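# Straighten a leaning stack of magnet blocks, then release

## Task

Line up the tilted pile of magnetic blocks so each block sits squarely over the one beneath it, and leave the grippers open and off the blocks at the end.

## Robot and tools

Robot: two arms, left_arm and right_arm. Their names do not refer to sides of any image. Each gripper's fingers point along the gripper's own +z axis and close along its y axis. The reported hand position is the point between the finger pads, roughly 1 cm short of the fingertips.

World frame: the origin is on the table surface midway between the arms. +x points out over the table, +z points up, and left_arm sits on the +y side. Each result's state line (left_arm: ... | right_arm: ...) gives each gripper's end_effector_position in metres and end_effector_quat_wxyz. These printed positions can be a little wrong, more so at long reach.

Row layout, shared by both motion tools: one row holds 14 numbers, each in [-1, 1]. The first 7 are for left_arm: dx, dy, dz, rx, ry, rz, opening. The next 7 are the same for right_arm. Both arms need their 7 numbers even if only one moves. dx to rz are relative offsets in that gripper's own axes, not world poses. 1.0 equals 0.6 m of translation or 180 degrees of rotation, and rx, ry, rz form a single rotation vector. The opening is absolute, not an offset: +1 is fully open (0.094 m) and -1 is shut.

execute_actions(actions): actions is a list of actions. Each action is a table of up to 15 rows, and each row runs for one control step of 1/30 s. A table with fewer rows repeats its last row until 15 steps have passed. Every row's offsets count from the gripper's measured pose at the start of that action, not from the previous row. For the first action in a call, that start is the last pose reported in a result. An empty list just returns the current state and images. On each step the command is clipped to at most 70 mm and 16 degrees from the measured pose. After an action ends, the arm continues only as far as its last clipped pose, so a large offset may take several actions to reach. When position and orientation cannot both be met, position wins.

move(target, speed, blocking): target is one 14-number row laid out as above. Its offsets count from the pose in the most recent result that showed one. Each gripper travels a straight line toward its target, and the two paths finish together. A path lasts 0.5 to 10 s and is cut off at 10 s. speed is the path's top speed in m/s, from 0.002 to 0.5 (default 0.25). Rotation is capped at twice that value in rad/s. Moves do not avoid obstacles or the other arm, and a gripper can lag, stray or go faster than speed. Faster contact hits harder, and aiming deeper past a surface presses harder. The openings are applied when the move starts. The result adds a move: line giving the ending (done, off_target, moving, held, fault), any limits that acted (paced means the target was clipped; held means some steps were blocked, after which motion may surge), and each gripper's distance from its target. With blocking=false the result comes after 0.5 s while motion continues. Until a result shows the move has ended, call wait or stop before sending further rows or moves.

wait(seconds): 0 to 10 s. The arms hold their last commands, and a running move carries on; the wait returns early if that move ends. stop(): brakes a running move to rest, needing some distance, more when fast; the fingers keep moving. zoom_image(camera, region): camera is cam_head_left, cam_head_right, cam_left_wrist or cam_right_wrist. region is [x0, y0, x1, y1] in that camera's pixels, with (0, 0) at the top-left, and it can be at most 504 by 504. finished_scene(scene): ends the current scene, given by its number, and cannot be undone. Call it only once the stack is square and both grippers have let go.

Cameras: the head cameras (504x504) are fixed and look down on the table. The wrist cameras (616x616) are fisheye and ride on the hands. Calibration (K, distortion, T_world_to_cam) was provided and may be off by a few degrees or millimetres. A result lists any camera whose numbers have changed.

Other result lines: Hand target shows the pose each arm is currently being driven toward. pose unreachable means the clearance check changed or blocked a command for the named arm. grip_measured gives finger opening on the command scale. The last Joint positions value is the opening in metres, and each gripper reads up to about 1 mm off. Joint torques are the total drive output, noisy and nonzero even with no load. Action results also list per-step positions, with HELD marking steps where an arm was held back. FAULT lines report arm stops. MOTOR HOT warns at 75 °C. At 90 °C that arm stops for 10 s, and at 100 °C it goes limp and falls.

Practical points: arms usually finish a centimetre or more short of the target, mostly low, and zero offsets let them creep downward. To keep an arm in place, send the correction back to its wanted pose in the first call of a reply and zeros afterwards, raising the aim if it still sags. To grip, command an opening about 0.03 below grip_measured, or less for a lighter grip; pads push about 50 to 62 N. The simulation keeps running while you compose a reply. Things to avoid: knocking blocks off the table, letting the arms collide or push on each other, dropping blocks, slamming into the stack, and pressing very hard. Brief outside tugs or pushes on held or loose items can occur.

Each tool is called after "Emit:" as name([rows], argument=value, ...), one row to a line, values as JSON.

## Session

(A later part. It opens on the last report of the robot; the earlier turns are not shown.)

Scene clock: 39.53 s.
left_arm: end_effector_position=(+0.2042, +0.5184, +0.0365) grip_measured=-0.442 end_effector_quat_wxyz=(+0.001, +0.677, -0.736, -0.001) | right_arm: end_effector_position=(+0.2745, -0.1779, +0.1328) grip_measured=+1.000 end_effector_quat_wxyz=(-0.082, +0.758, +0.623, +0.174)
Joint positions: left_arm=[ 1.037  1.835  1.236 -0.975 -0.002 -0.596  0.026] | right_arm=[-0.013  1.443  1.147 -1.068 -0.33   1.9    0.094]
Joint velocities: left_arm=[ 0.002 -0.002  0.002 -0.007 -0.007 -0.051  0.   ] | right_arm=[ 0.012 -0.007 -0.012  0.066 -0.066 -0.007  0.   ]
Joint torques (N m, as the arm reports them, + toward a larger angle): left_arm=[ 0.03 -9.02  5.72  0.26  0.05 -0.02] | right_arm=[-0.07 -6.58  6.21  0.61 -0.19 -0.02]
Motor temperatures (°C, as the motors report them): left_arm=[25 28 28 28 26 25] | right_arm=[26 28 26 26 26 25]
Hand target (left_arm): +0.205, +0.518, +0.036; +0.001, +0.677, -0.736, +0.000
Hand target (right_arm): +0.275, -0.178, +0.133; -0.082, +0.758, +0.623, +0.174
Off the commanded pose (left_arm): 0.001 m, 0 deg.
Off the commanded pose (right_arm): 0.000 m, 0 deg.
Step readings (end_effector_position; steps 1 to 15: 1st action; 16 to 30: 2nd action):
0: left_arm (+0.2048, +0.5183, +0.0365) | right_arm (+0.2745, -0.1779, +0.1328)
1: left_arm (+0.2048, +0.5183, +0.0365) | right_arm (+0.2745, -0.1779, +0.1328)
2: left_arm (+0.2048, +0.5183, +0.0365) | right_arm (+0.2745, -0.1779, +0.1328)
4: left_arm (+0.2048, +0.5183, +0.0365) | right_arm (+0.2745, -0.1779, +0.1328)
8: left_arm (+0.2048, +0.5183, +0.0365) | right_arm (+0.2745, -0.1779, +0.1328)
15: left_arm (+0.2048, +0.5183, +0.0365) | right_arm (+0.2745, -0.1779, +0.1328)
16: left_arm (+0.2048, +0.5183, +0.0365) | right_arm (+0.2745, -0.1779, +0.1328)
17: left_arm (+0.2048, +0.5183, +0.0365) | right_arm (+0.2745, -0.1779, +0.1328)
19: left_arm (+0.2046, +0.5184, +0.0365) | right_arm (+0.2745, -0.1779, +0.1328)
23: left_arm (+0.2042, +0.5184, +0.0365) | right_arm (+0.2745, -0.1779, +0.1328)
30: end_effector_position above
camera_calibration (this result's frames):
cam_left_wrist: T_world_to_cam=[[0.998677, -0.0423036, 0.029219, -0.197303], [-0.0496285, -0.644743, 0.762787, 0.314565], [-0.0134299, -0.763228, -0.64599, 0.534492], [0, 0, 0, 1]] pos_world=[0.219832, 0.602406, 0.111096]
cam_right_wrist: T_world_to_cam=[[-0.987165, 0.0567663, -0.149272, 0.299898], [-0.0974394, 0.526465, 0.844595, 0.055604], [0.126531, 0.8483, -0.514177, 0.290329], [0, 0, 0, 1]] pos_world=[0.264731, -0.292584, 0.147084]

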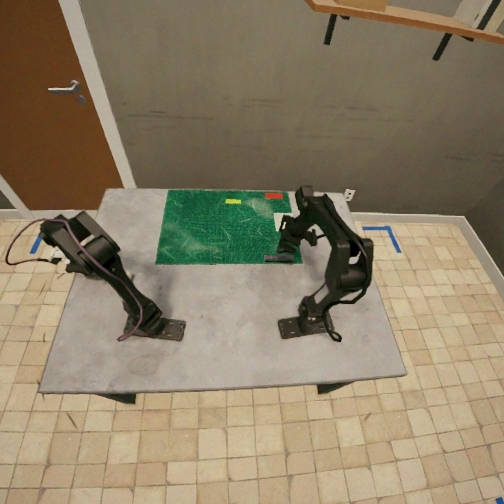

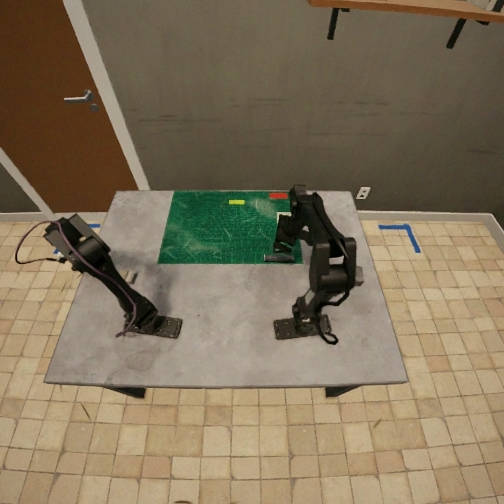

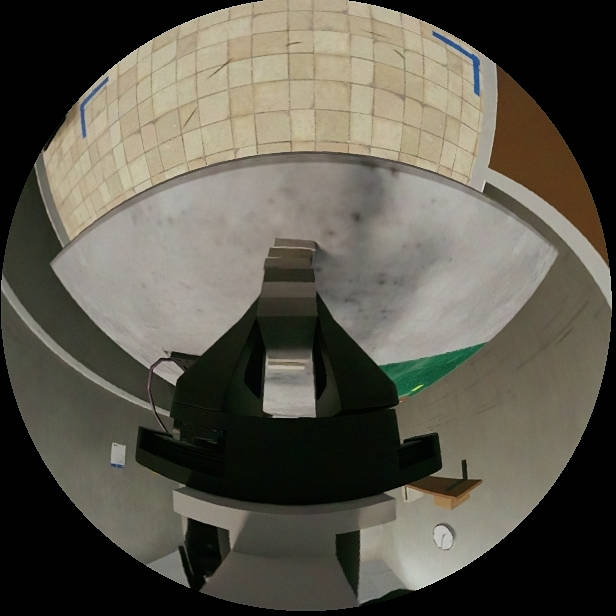

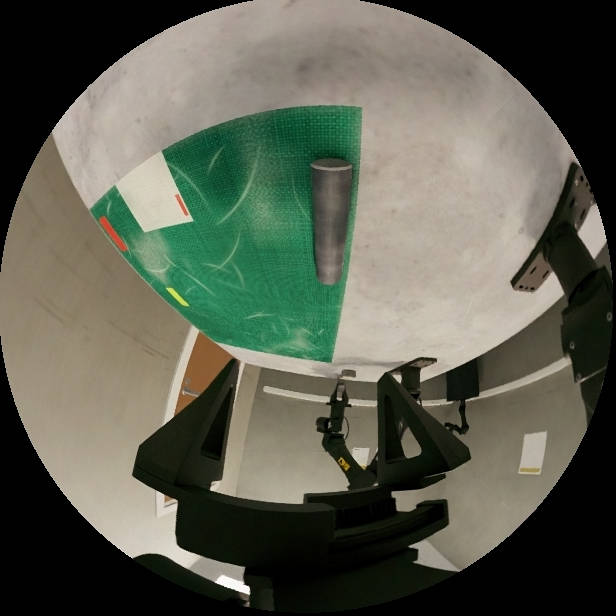

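Emit:
execute_actions([
  [[0,0,0,0,0,0,-0.42,0,0,0,0,0,0,1],[0,0,0,0,0,0,-0.38,0,0,0,0,0,0,1],[0,0,0,0,0,0,-0.33,0,0,0,0,0,0,1],[0,0,0,0,0,0,-0.28,0,0,0,0,0,0,1],[0,0,0,0,0,0,-0.22,0,0,0,0,0,0,1],[0,0,0,0,0,0,-0.16,0,0,0,0,0,0,1],[0,0,0,0,0,0,-0.12,0,0,0,0,0,0,1]],
])

Emit:
move(target=[-0.022,0.002,0.053,0,0,0,-0.12,0,0,0,0,0,0,1], speed=0.05)

Emit:
zoom_image(camera="cam_left_wrist", region=[210, 245, 370, 405])

Scene clock: 40.60 s.
left_arm: end_effector_position=(+0.2042, +0.5184, +0.0365) grip_measured=-0.122 end_effector_quat_wxyz=(+0.001, +0.677, -0.736, -0.001) | right_arm: end_effector_position=(+0.2745, -0.1779, +0.1328) grip_measured=+1.000 end_effector_quat_wxyz=(-0.082, +0.758, +0.623, +0.174)
Joint positions: left_arm=[ 1.037  1.835  1.236 -0.975 -0.002 -0.596  0.041] | right_arm=[-0.013  1.443  1.147 -1.068 -0.33   1.9    0.094]
Joint velocities: left_arm=[ 0.012 -0.012 -0.017 -0.037 -0.022 -0.037  0.   ] | right_arm=[-0.002 -0.012  0.007  0.007  0.051  0.037  0.   ]
Joint torques (N m, as the arm reports them, + toward a larger angle): left_arm=[ 0.02 -9.03  5.7   0.24  0.02 -0.02] | right_arm=[ 0.02 -6.53  6.11  0.59 -0.16  0.  ]
Motor temperatures (°C, as the motors report them): left_arm=[25 28 28 28 26 25] | right_arm=[26 28 26 26 26 25]
Hand target (left_arm): +0.204, +0.518, +0.036; +0.001, +0.677, -0.736, -0.001
Hand target (right_arm): +0.275, -0.178, +0.133; -0.082, +0.758, +0.623, +0.174
Off the commanded pose (left_arm): 0.000 m, 0 deg.
Off the commanded pose (right_arm): 0.000 m, 0 deg.
Step readings (end_effector_position):
0: left_arm (+0.2042, +0.5184, +0.0365) | right_arm (+0.2745, -0.1779, +0.1328)
1: left_arm (+0.2042, +0.5184, +0.0365) | right_arm (+0.2745, -0.1779, +0.1328)
2: left_arm (+0.2042, +0.5184, +0.0365) | right_arm (+0.2745, -0.1779, +0.1328)
4: left_arm (+0.2042, +0.5184, +0.0365) | right_arm (+0.2745, -0.1779, +0.1328)
8: left_arm (+0.2042, +0.5184, +0.0365) | right_arm (+0.2745, -0.1779, +0.1328)
15: end_effector_position above
camera_calibration (this result's frames):
cam_left_wrist: T_world_to_cam=[[0.998677, -0.0423036, 0.029219, -0.197303], [-0.0496285, -0.644743, 0.762787, 0.314565], [-0.0134299, -0.763228, -0.64599, 0.534492], [0, 0, 0, 1]] pos_world=[0.219832, 0.602406, 0.111096]
cam_right_wrist: T_world_to_cam=[[-0.987165, 0.0567663, -0.149272, 0.299898], [-0.0974394, 0.526465, 0.844595, 0.055604], [0.126531, 0.8483, -0.514177, 0.290329], [0, 0, 0, 1]] pos_world=[0.264731, -0.292584, 0.147084]

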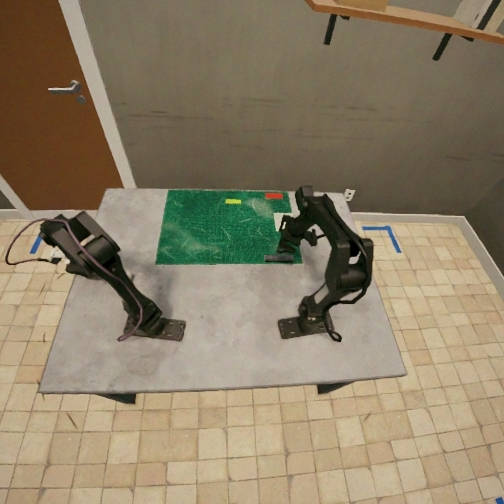

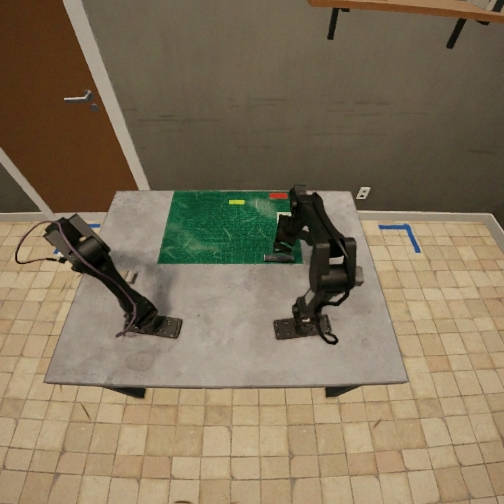

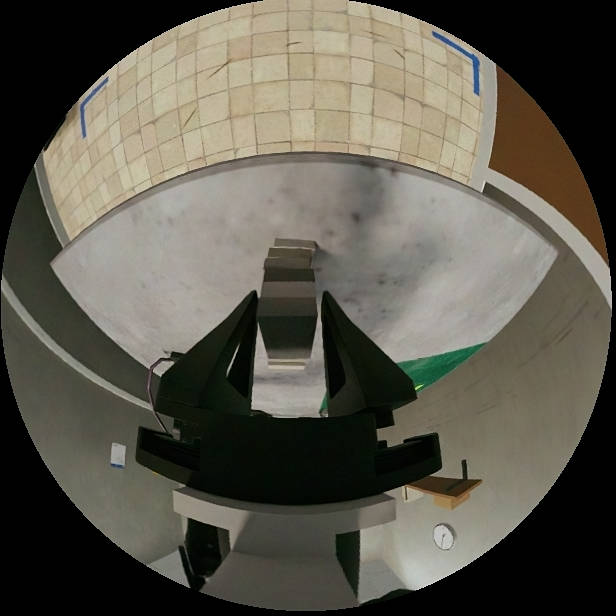

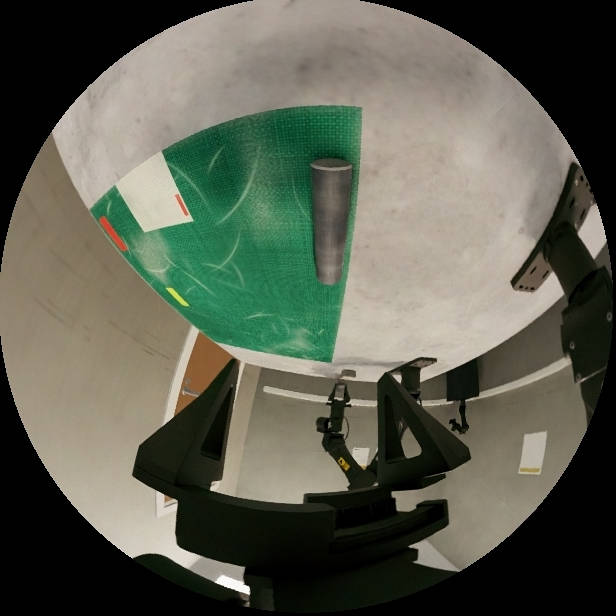

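Scene clock: 41.67 s.
left_arm: end_effector_position=(+0.2079, +0.5316, +0.0124) grip_measured=-0.122 end_effector_quat_wxyz=(-0.005, +0.677, -0.736, -0.002) | right_arm: end_effector_position=(+0.2745, -0.1779, +0.1328) grip_measured=+1.000 end_effector_quat_wxyz=(-0.082, +0.758, +0.623, +0.174)
Joint positions: left_arm=[ 1.053  1.904  1.224 -0.882 -0.002 -0.578  0.041] | right_arm=[-0.013  1.443  1.147 -1.068 -0.33   1.9    0.094]
Joint velocities: left_arm=[-0.032 -0.002 -0.027  0.007  0.037 -0.007 -0.001] | right_arm=[ 0.007 -0.032 -0.007  0.022 -0.007  0.022  0.   ]
Joint torques (N m, as the arm reports them, + toward a larger angle): left_arm=[ 0.69 -8.37  4.36  0.4   0.02  0.02] | right_arm=[ 0.12 -6.46  6.22  0.61 -0.15  0.01]
Motor temperatures (°C, as the motors report them): left_arm=[25 28 28 28 26 25] | right_arm=[26 28 26 26 26 25]
Hand target (left_arm): +0.204, +0.531, +0.005; +0.002, +0.677, -0.736, -0.001
Hand target (right_arm): +0.275, -0.178, +0.133; -0.082, +0.758, +0.623, +0.174
Off the commanded pose (left_arm): 0.009 m, 1 deg.
Off the commanded pose (right_arm): 0.000 m, 0 deg.
move: done
camera_calibration (this result's frames):
cam_left_wrist: T_world_to_cam=[[0.998357, -0.044152, 0.0365283, -0.198784], [-0.0565014, -0.652159, 0.755974, 0.347062], [-0.00955547, -0.756796, -0.653582, 0.524943], [0, 0, 0, 1]] pos_world=[0.223082, 0.614837, 0.087985]
cam_right_wrist: T_world_to_cam=[[-0.987165, 0.0567663, -0.149272, 0.299898], [-0.0974394, 0.526465, 0.844595, 0.055604], [0.126531, 0.8483, -0.514177, 0.290329], [0, 0, 0, 1]] pos_world=[0.264731, -0.292584, 0.147084]

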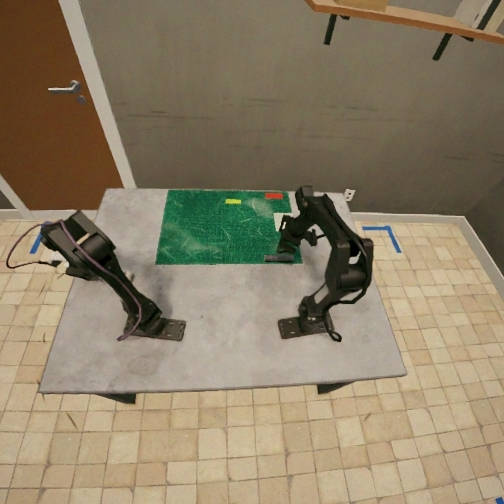

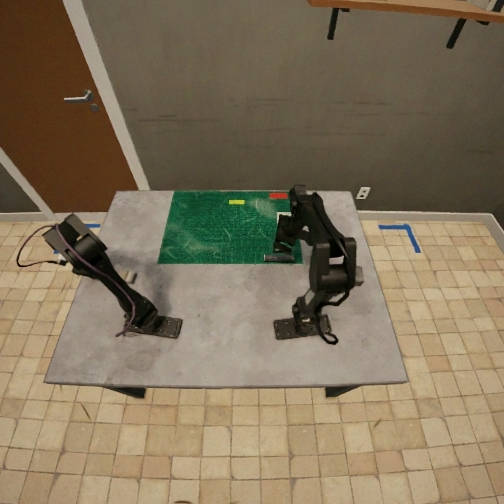

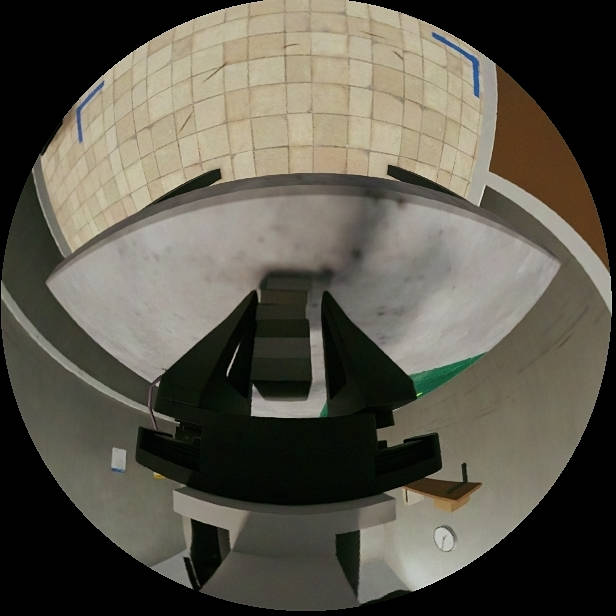

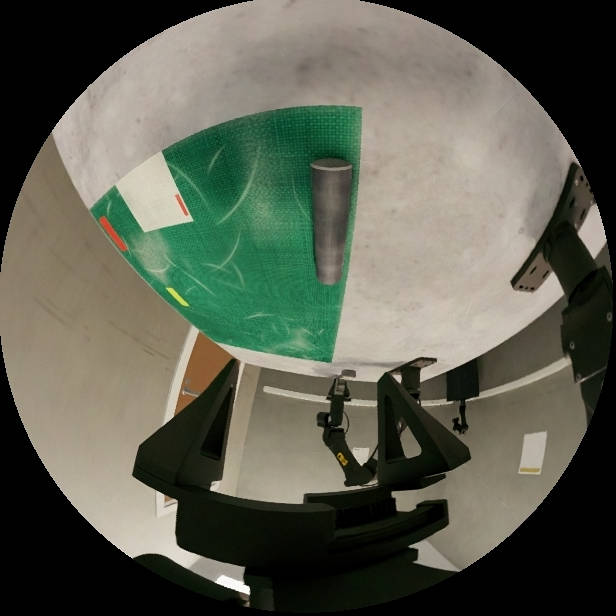

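Region (210, 245, 370, 405) of cam_left_wrist's 616x616 image, scaled by 3.150, with more detail than that image has.

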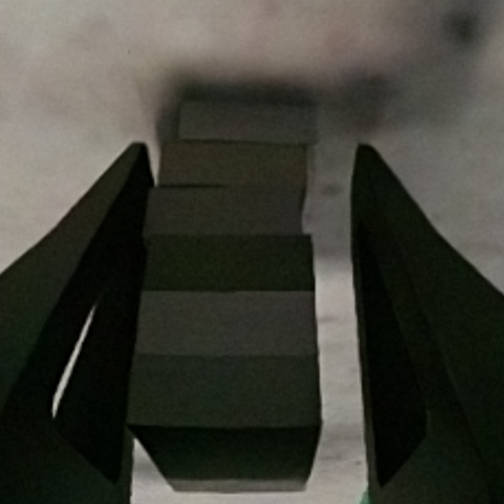

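Emit:
execute_actions([
  [[0.001,0.007,0.013,-0.004,0.004,0,-0.12,0,0,0,0,0,0,1],[0.0015,0.008,0.014,-0.0045,0.005,0,-0.12,0,0,0,0,0,0,1],[0.002,0.009,0.015,-0.005,0.0055,0,-0.12,0,0,0,0,0,0,1],[0.0023,0.0105,0.016,-0.0052,0.0056,0,-0.12,0,0,0,0,0,0,1]],
])

Scene clock: 43.10 s.
left_arm: end_effector_position=(+0.2083, +0.5321, +0.0124) grip_measured=-0.122 end_effector_quat_wxyz=(-0.006, +0.675, -0.738, -0.002) | right_arm: end_effector_position=(+0.2745, -0.1779, +0.1328) grip_measured=+1.000 end_effector_quat_wxyz=(-0.082, +0.758, +0.623, +0.174)
Joint positions: left_arm=[ 1.053  1.904  1.224 -0.879 -0.002 -0.573  0.041] | right_arm=[-0.013  1.443  1.147 -1.068 -0.33   1.9    0.094]
Joint velocities: left_arm=[-0.002 -0.007 -0.022 -0.007 -0.081  0.095 -0.   ] | right_arm=[-0.002  0.012  0.002 -0.037 -0.081 -0.051  0.   ]
Joint torques (N m, as the arm reports them, + toward a larger angle): left_arm=[ 0.91 -7.84  4.36  0.35 -0.03  0.02] | right_arm=[-0.03 -6.63  6.23  0.61 -0.17 -0.03]
Motor temperatures (°C, as the motors report them): left_arm=[25 28 28 28 26 25] | right_arm=[26 28 26 26 26 25]
Hand target (left_arm): +0.202, +0.530, +0.003; -0.007, -0.677, +0.736, +0.002
Hand target (right_arm): +0.275, -0.178, +0.133; -0.082, +0.758, +0.623, +0.174
Off the commanded pose (left_arm): 0.012 m, 2 deg.
Off the commanded pose (right_arm): 0.000 m, 0 deg.
Step readings (end_effector_position):
0: left_arm (+0.2083, +0.5321, +0.0124) | right_arm (+0.2745, -0.1779, +0.1328)
1: left_arm (+0.2083, +0.5321, +0.0124) | right_arm (+0.2745, -0.1779, +0.1328)
2: left_arm (+0.2083, +0.5321, +0.0124) | right_arm (+0.2745, -0.1779, +0.1328)
4: left_arm (+0.2083, +0.5321, +0.0124) | right_arm (+0.2745, -0.1779, +0.1328)
8: left_arm (+0.2083, +0.5321, +0.0124) | right_arm (+0.2745, -0.1779, +0.1328)
15: end_effector_position above
camera_calibration (this result's frames):
cam_left_wrist: T_world_to_cam=[[0.998075, -0.04917, 0.0377983, -0.1964], [-0.0607636, -0.65325, 0.7547, 0.348854], [-0.0124169, -0.755544, -0.65498, 0.525237], [0, 0, 0, 1]] pos_world=[0.223742, 0.615072, 0.0881636]
cam_right_wrist: T_world_to_cam=[[-0.987165, 0.0567663, -0.149272, 0.299898], [-0.0974394, 0.526465, 0.844595, 0.055604], [0.126531, 0.8483, -0.514177, 0.290329], [0, 0, 0, 1]] pos_world=[0.264731, -0.292584, 0.147084]

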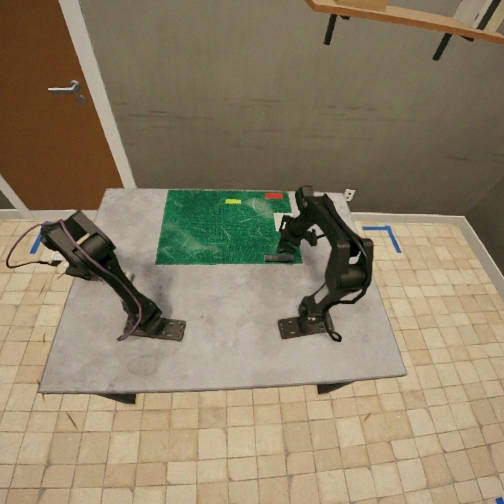

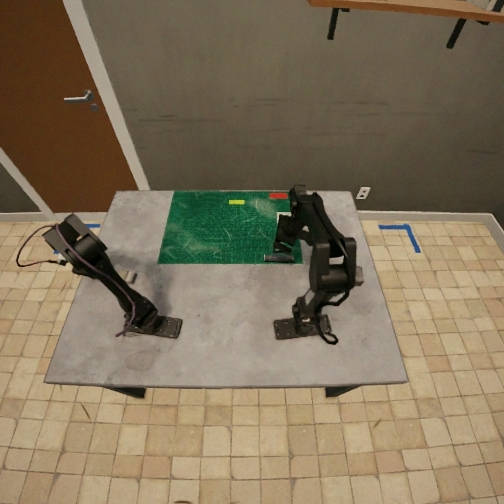

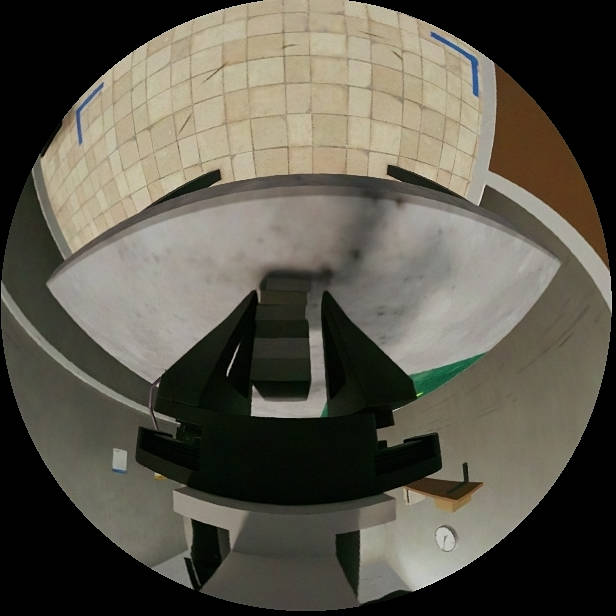

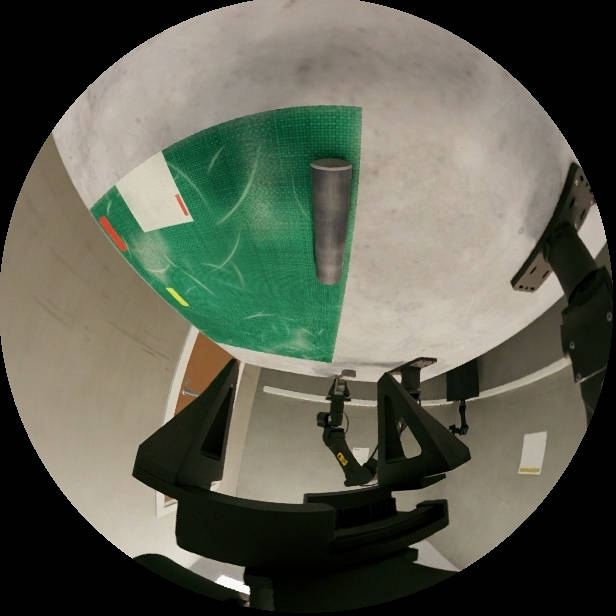

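Emit:
execute_actions([
  [[0.0048,0.0132,0.002,-0.005,0.0077,-0.003,-0.13,0,0,0,0,0,0,1]],
])

Scene clock: 44.03 s.
left_arm: end_effector_position=(+0.2049, +0.5321, +0.0124) grip_measured=-0.128 end_effector_quat_wxyz=(-0.002, +0.678, -0.735, -0.001) | right_arm: end_effector_position=(+0.2745, -0.1779, +0.1328) grip_measured=+1.000 end_effector_quat_wxyz=(-0.082, +0.758, +0.623, +0.174)
Joint positions: left_arm=[ 1.061  1.904  1.224 -0.888 -0.002 -0.573  0.041] | right_arm=[-0.013  1.443  1.147 -1.068 -0.33   1.9    0.094]
Joint velocities: left_arm=[ 0.007 -0.002 -0.022 -0.037  0.051 -0.051 -0.   ] | right_arm=[ 0.002 -0.002 -0.032  0.007 -0.081 -0.007  0.   ]
Joint torques (N m, as the arm reports them, + toward a larger angle): left_arm=[ 0.65 -9.21  5.51  0.06  0.01  0.03] | right_arm=[-0.03 -6.47  6.25  0.61 -0.16 -0.01]
Motor temperatures (°C, as the motors report them): left_arm=[25 28 28 28 26 25] | right_arm=[26 28 26 26 26 25]
Hand target (left_arm): +0.200, +0.530, +0.011; +0.008, +0.678, -0.735, +0.001
Hand target (right_arm): +0.275, -0.178, +0.133; -0.082, +0.758, +0.623, +0.174
Off the commanded pose (left_arm): 0.005 m, 1 deg.
Off the commanded pose (right_arm): 0.000 m, 0 deg.
Step readings (end_effector_position):
0: left_arm (+0.2083, +0.5321, +0.0124) | right_arm (+0.2745, -0.1779, +0.1328)
1: left_arm (+0.2081, +0.5320, +0.0124) | right_arm (+0.2745, -0.1779, +0.1328)
2: left_arm (+0.2076, +0.5320, +0.0124) | right_arm (+0.2745, -0.1779, +0.1328)
4: left_arm (+0.2063, +0.5322, +0.0124) | right_arm (+0.2745, -0.1779, +0.1328)
8: left_arm (+0.2051, +0.5323, +0.0124) | right_arm (+0.2745, -0.1779, +0.1328)
15: end_effector_position above
camera_calibration (this result's frames):
cam_left_wrist: T_world_to_cam=[[0.998602, -0.0413183, 0.0329691, -0.197218], [-0.0519077, -0.648656, 0.75931, 0.344335], [-0.00998777, -0.75996, -0.649894, 0.526966], [0, 0, 0, 1]] pos_world=[0.220079, 0.615679, 0.0875171]
cam_right_wrist: T_world_to_cam=[[-0.987165, 0.0567663, -0.149272, 0.299898], [-0.0974394, 0.526465, 0.844595, 0.055604], [0.126531, 0.8483, -0.514177, 0.290329], [0, 0, 0, 1]] pos_world=[0.264731, -0.292584, 0.147084]

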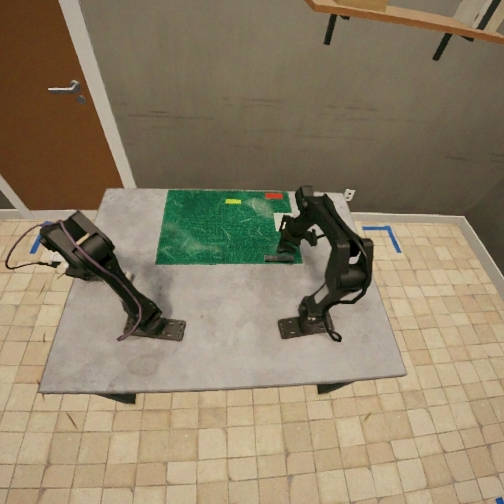

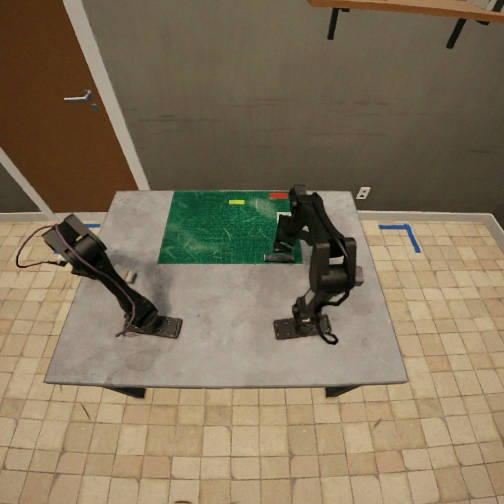

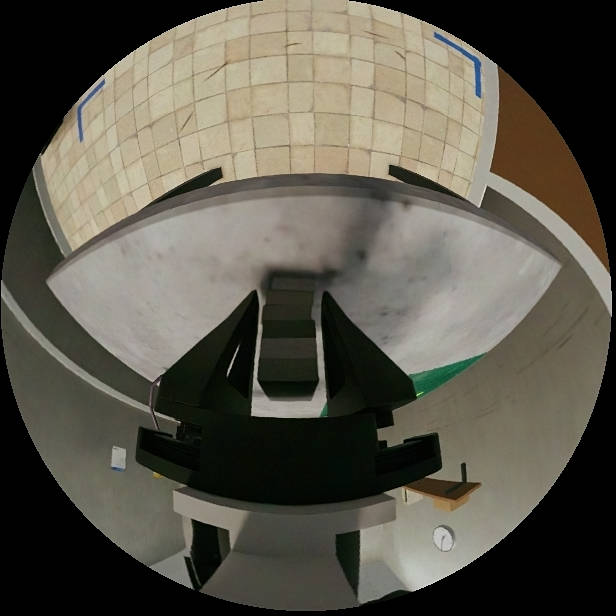

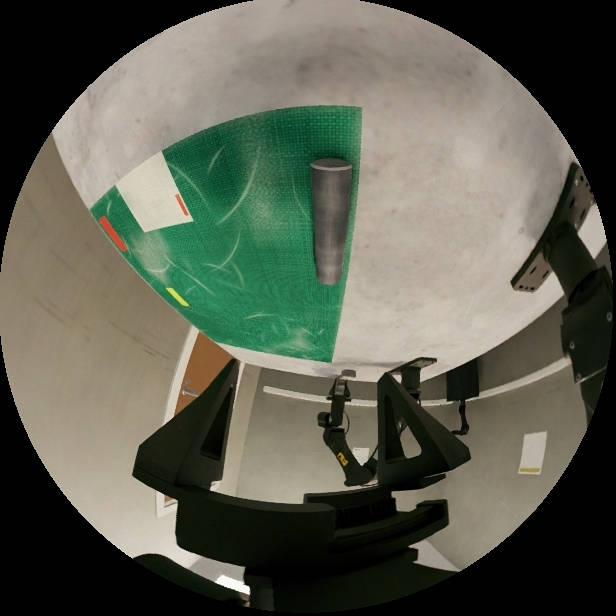

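Centered. Squeeze.

Emit:
execute_actions([
  [[0,0,0,0,0,0,-0.16,0,0,0,0,0,0,1],[0,0,0,0,0,0,-0.19,0,0,0,0,0,0,1],[0,0,0,0,0,0,-0.22,0,0,0,0,0,0,1],[0,0,0,0,0,0,-0.245,0,0,0,0,0,0,1],[0,0,0,0,0,0,-0.265,0,0,0,0,0,0,1],[0,0,0,0,0,0,-0.28,0,0,0,0,0,0,1],[0,0,0,0,0,0,-0.295,0,0,0,0,0,0,1],[0,0,0,0,0,0,-0.31,0,0,0,0,0,0,1],[0,0,0,0,0,0,-0.325,0,0,0,0,0,0,1],[0,0,0,0,0,0,-0.34,0,0,0,0,0,0,1],[0,0,0,0,0,0,-0.355,0,0,0,0,0,0,1],[0,0,0,0,0,0,-0.37,0,0,0,0,0,0,1],[0,0,0,0,0,0,-0.385,0,0,0,0,0,0,1],[0,0,0,0,0,0,-0.40,0,0,0,0,0,0,1],[0,0,0,0,0,0,-0.415,0,0,0,0,0,0,1]],
  [[0,0,0,0,0,0,-0.43,0,0,0,0,0,0,1],[0,0,0,0,0,0,-0.445,0,0,0,0,0,0,1],[0,0,0,0,0,0,-0.46,0,0,0,0,0,0,1],[0,0,0,0,0,0,-0.475,0,0,0,0,0,0,1],[0,0,0,0,0,0,-0.49,0,0,0,0,0,0,1],[0,0,0,0,0,0,-0.505,0,0,0,0,0,0,1]],
])

Emit:
zoom_image(camera="cam_left_wrist", region=[230, 255, 350, 375])

Scene clock: 45.53 s.
left_arm: end_effector_position=(+0.2060, +0.5323, +0.0124) grip_measured=-0.440 end_effector_quat_wxyz=(-0.004, +0.678, -0.735, +0.000) | right_arm: end_effector_position=(+0.2745, -0.1779, +0.1328) grip_measured=+1.000 end_effector_quat_wxyz=(-0.082, +0.758, +0.623, +0.174)
Joint positions: left_arm=[ 1.061  1.904  1.224 -0.884  0.002 -0.573  0.026] | right_arm=[-0.013  1.443  1.147 -1.068 -0.33   1.9    0.094]
Joint velocities: left_arm=[-0.017 -0.012 -0.012  0.051  0.022 -0.037  0.   ] | right_arm=[ 0.012  0.002 -0.007 -0.037  0.007  0.051  0.   ]
Joint torques (N m, as the arm reports them, + toward a larger angle): left_arm=[ 0.02 -9.57  5.53  0.26  0.01 -0.02] | right_arm=[ 0.07 -6.53  6.06  0.6  -0.14 -0.02]
Motor temperatures (°C, as the motors report them): left_arm=[25 28 28 28 26 25] | right_arm=[26 28 26 26 26 25]
Hand target (left_arm): +0.206, +0.532, +0.012; -0.003, +0.678, -0.735, +0.000
Hand target (right_arm): +0.275, -0.178, +0.133; -0.082, +0.758, +0.623, +0.174
Off the commanded pose (left_arm): 0.000 m, 0 deg.
Off the commanded pose (right_arm): 0.000 m, 0 deg.
Step readings (end_effector_position; steps 1 to 15: 1st action; 16 to 30: 2nd action):
0: left_arm (+0.2049, +0.5321, +0.0124) | right_arm (+0.2745, -0.1779, +0.1328)
1: left_arm (+0.2049, +0.5321, +0.0124) | right_arm (+0.2745, -0.1779, +0.1328)
2: left_arm (+0.2049, +0.5321, +0.0124) | right_arm (+0.2745, -0.1779, +0.1328)
4: left_arm (+0.2049, +0.5321, +0.0124) | right_arm (+0.2745, -0.1779, +0.1328)
8: left_arm (+0.2049, +0.5321, +0.0124) | right_arm (+0.2745, -0.1779, +0.1328)
15: left_arm (+0.2058, +0.5322, +0.0124) | right_arm (+0.2745, -0.1779, +0.1328)
16: left_arm (+0.2059, +0.5322, +0.0124) | right_arm (+0.2745, -0.1779, +0.1328)
17: left_arm (+0.2060, +0.5323, +0.0124) | right_arm (+0.2745, -0.1779, +0.1328)
19: left_arm (+0.2060, +0.5323, +0.0124) | right_arm (+0.2745, -0.1779, +0.1328)
23: left_arm (+0.2060, +0.5323, +0.0124) | right_arm (+0.2745, -0.1779, +0.1328)
30: end_effector_position above
camera_calibration (this result's frames):
cam_left_wrist: T_world_to_cam=[[0.998392, -0.0417284, 0.0383713, -0.198126], [-0.0562825, -0.648764, 0.758906, 0.345497], [-0.00677401, -0.759845, -0.650069, 0.526427], [0, 0, 0, 1]] pos_world=[0.220818, 0.615882, 0.0876166]
cam_right_wrist: T_world_to_cam=[[-0.987165, 0.0567663, -0.149272, 0.299898], [-0.0974394, 0.526465, 0.844595, 0.055604], [0.126531, 0.8483, -0.514177, 0.290329], [0, 0, 0, 1]] pos_world=[0.264731, -0.292584, 0.147084]

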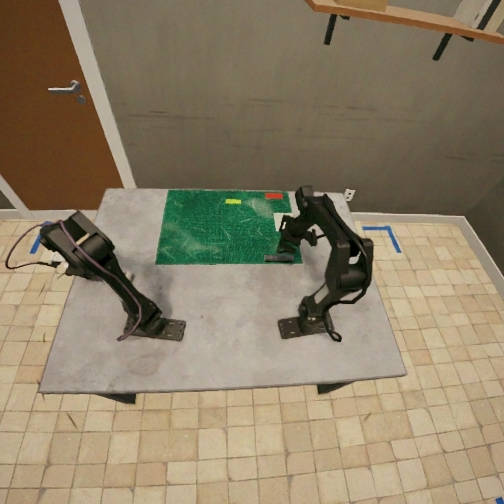

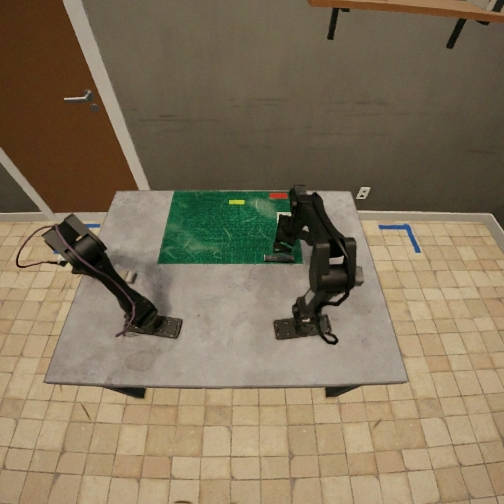

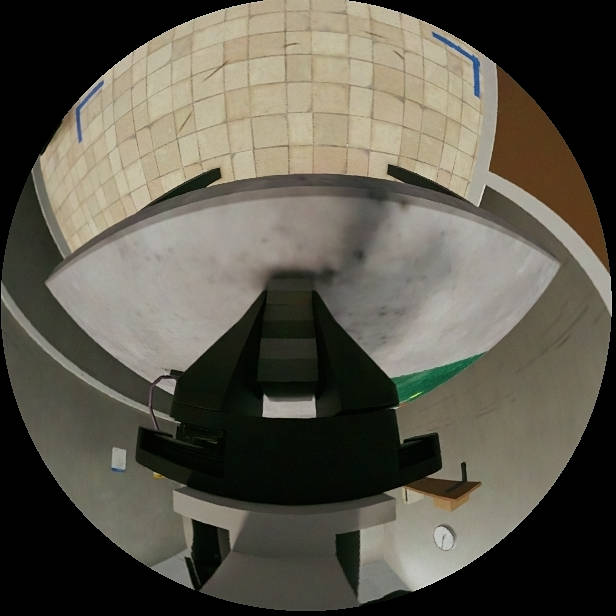

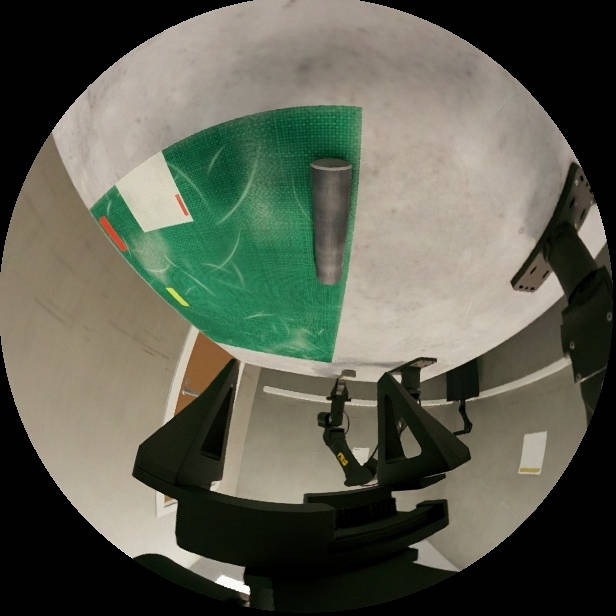

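Region (230, 255, 350, 375) of cam_left_wrist's 616x616 image, scaled by 4.200, with more detail than that image has.

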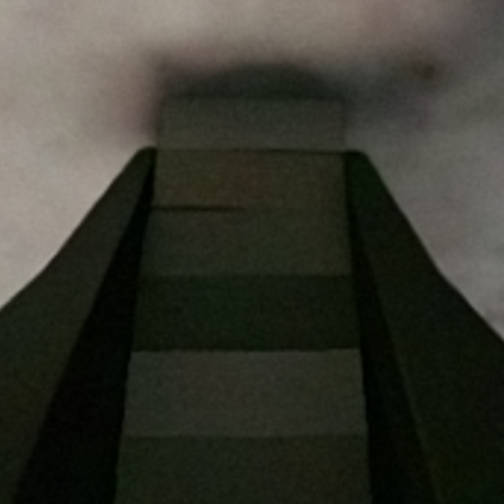

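Emit:
execute_actions([
  [[0,0,0,0,0,0,-0.42,0,0,0,0,0,0,1],[0,0,0,0,0,0,-0.38,0,0,0,0,0,0,1],[0,0,0,0,0,0,-0.33,0,0,0,0,0,0,1],[0,0,0,0,0,0,-0.28,0,0,0,0,0,0,1],[0,0,0,0,0,0,-0.22,0,0,0,0,0,0,1],[0,0,0,0,0,0,-0.16,0,0,0,0,0,0,1],[0,0,0,0,0,0,-0.12,0,0,0,0,0,0,1]],
])

Emit:
zoom_image(camera="cam_left_wrist", region=[220, 255, 360, 395])

Emit:
move(target=[0.054,0,-0.001,-0.0017,0.002,0,-0.12,0,0,0,0,0,0,1], speed=0.05)

Emit:
zoom_image(camera="cam_left_wrist", region=[200, 225, 380, 405])

Scene clock: 46.60 s.
left_arm: end_effector_position=(+0.2060, +0.5323, +0.0124) grip_measured=-0.122 end_effector_quat_wxyz=(-0.004, +0.678, -0.735, +0.001) | right_arm: end_effector_position=(+0.2745, -0.1779, +0.1328) grip_measured=+1.000 end_effector_quat_wxyz=(-0.082, +0.758, +0.623, +0.174)
Joint positions: left_arm=[ 1.061  1.904  1.224 -0.884  0.002 -0.573  0.041] | right_arm=[-0.013  1.443  1.147 -1.068 -0.33   1.9    0.094]
Joint velocities: left_arm=[ 0.002  0.007  0.007  0.051  0.007 -0.007  0.001] | right_arm=[-0.012  0.022 -0.007  0.051 -0.037 -0.051  0.   ]
Joint torques (N m, as the arm reports them, + toward a larger angle): left_arm=[ 0.01 -9.58  5.55  0.26  0.02 -0.02] | right_arm=[-0.03 -6.62  6.14  0.59 -0.17  0.  ]
Motor temperatures (°C, as the motors report them): left_arm=[25 28 28 28 26 25] | right_arm=[26 28 26 26 26 25]
Hand target (left_arm): +0.206, +0.532, +0.012; -0.004, +0.678, -0.735, +0.001
Hand target (right_arm): +0.275, -0.178, +0.133; -0.082, +0.758, +0.623, +0.174
Off the commanded pose (left_arm): 0.000 m, 0 deg.
Off the commanded pose (right_arm): 0.000 m, 0 deg.
Step readings (end_effector_position):
0: left_arm (+0.2060, +0.5323, +0.0124) | right_arm (+0.2745, -0.1779, +0.1328)
1: left_arm (+0.2060, +0.5323, +0.0124) | right_arm (+0.2745, -0.1779, +0.1328)
2: left_arm (+0.2060, +0.5323, +0.0124) | right_arm (+0.2745, -0.1779, +0.1328)
4: left_arm (+0.2060, +0.5323, +0.0124) | right_arm (+0.2745, -0.1779, +0.1328)
8: left_arm (+0.2060, +0.5323, +0.0124) | right_arm (+0.2745, -0.1779, +0.1328)
15: end_effector_position above
camera_calibration (this result's frames):
cam_left_wrist: T_world_to_cam=[[0.99838, -0.0417222, 0.0386831, -0.198186], [-0.056514, -0.648587, 0.759039, 0.345426], [-0.00657938, -0.759996, -0.649895, 0.526435], [0, 0, 0, 1]] pos_world=[0.22085, 0.615858, 0.0876019]
cam_right_wrist: T_world_to_cam=[[-0.987165, 0.0567663, -0.149272, 0.299898], [-0.0974394, 0.526465, 0.844595, 0.055604], [0.126531, 0.8483, -0.514177, 0.290329], [0, 0, 0, 1]] pos_world=[0.264731, -0.292584, 0.147084]

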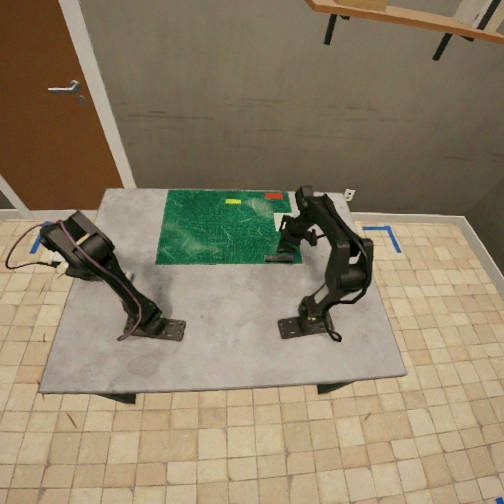

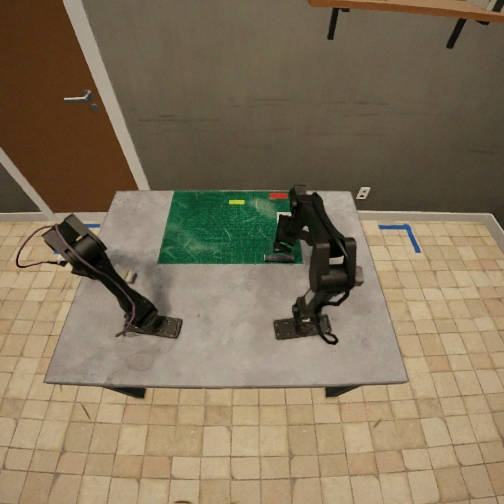

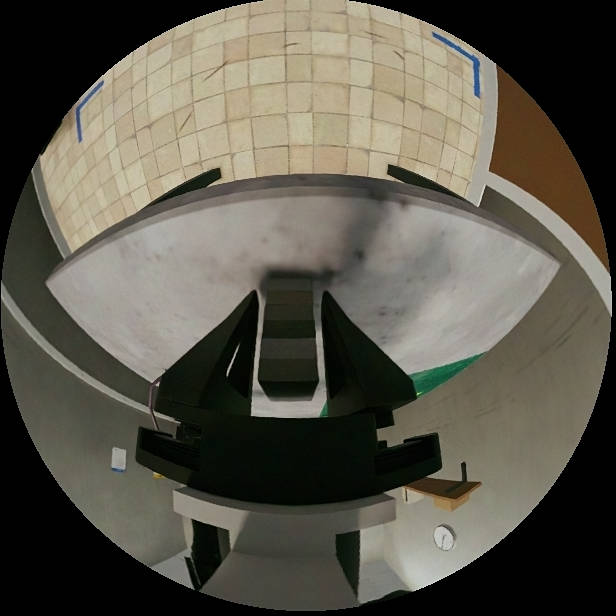

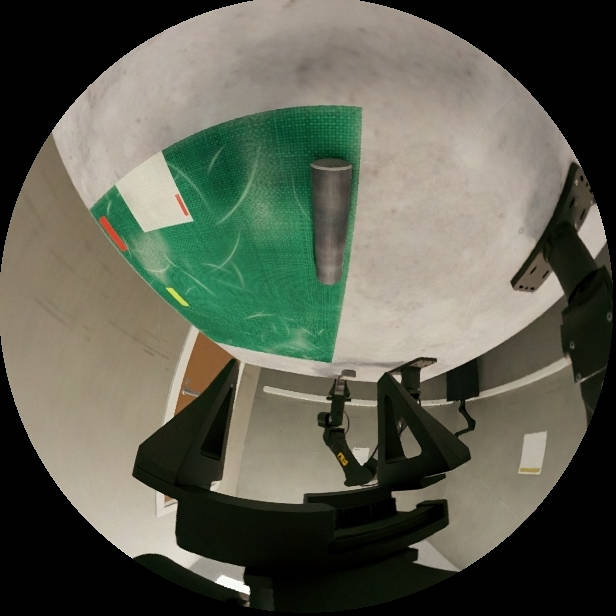

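Region (220, 255, 360, 395) of cam_left_wrist's 616x616 image, scaled by 3.600, with more detail than that image has.

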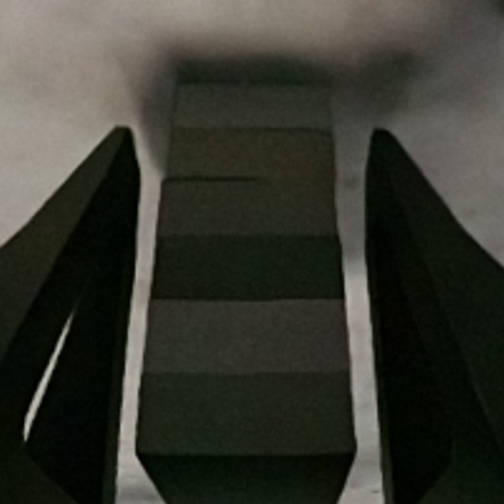

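Scene clock: 47.57 s.
left_arm: end_effector_position=(+0.2022, +0.5015, +0.0107) grip_measured=-0.122 end_effector_quat_wxyz=(+0.009, +0.677, -0.736, +0.002) | right_arm: end_effector_position=(+0.2745, -0.1779, +0.1328) grip_measured=+1.000 end_effector_quat_wxyz=(-0.082, +0.758, +0.623, +0.174)
Joint positions: left_arm=[ 1.011  1.837  1.128 -0.879  0.002 -0.622  0.041] | right_arm=[-0.013  1.443  1.147 -1.068 -0.33   1.9    0.094]
Joint velocities: left_arm=[-0.002 -0.007  0.007 -0.007  0.051 -0.022  0.   ] | right_arm=[-0.002 -0.012 -0.007  0.037  0.007  0.007  0.   ]
Joint torques (N m, as the arm reports them, + toward a larger angle): left_arm=[ -0.57 -10.53   4.1    0.32   0.01  -0.09] | right_arm=[ 0.01 -6.56  6.16  0.6  -0.19 -0.02]
Motor temperatures (°C, as the motors report them): left_arm=[25 28 28 28 26 25] | right_arm=[26 28 26 26 26 25]
Hand target (left_arm): +0.203, +0.500, +0.013; +0.000, +0.677, -0.736, +0.000
Hand target (right_arm): +0.275, -0.178, +0.133; -0.082, +0.758, +0.623, +0.174
Off the commanded pose (left_arm): 0.003 m, 1 deg.
Off the commanded pose (right_arm): 0.000 m, 0 deg.
move: done
camera_calibration (this result's frames):
cam_left_wrist: T_world_to_cam=[[0.998832, -0.0422564, 0.0234214, -0.195258], [-0.0449157, -0.633599, 0.772357, 0.316531], [-0.0177973, -0.772507, -0.634757, 0.510287], [0, 0, 0, 1]] pos_world=[0.218329, 0.586503, 0.0840062]
cam_right_wrist: T_world_to_cam=[[-0.987165, 0.0567663, -0.149272, 0.299898], [-0.0974394, 0.526465, 0.844595, 0.055604], [0.126531, 0.8483, -0.514177, 0.290329], [0, 0, 0, 1]] pos_world=[0.264731, -0.292584, 0.147084]

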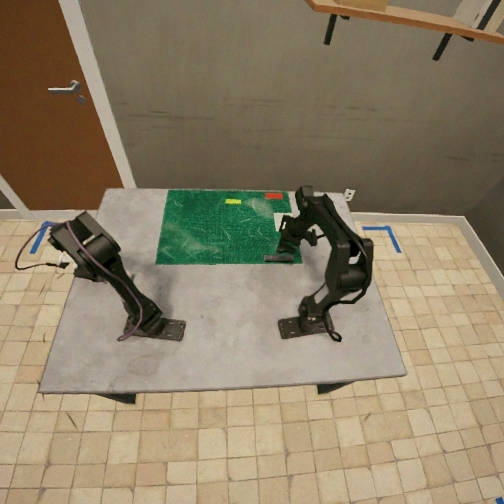

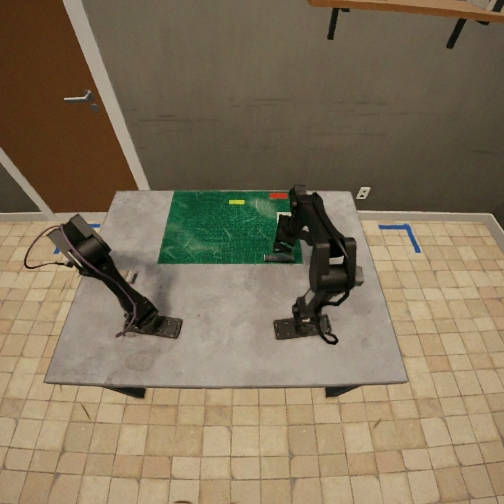

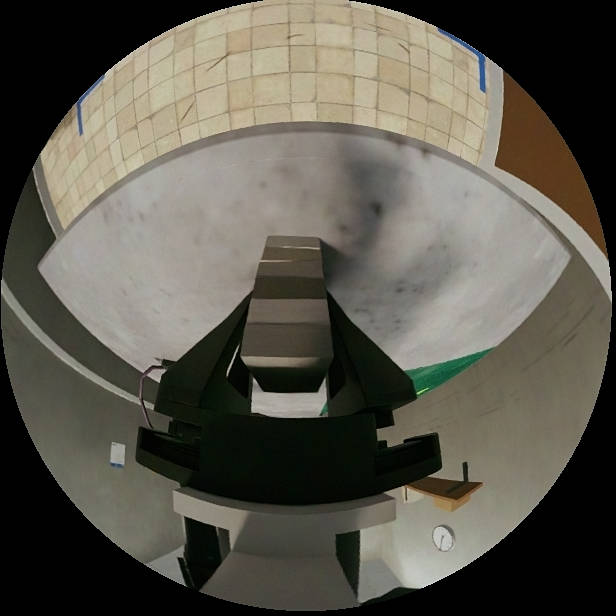

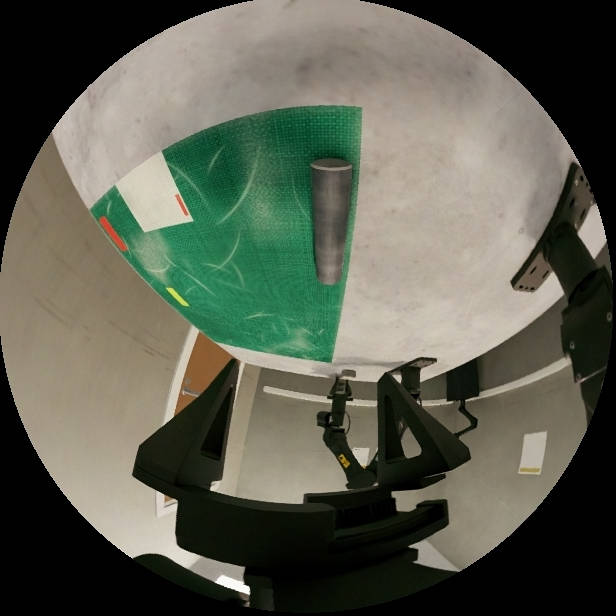

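Region (200, 225, 380, 405) of cam_left_wrist's 616x616 image, scaled by 2.800, with more detail than that image has.

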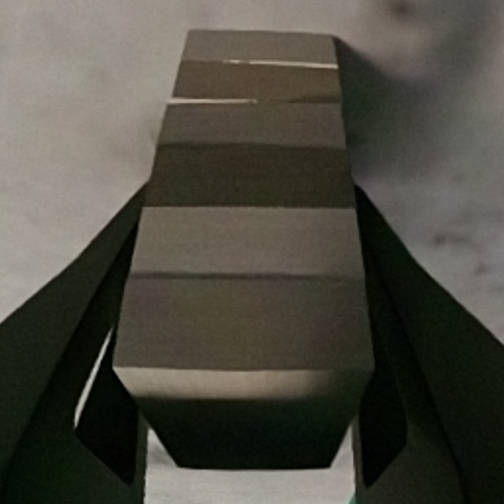

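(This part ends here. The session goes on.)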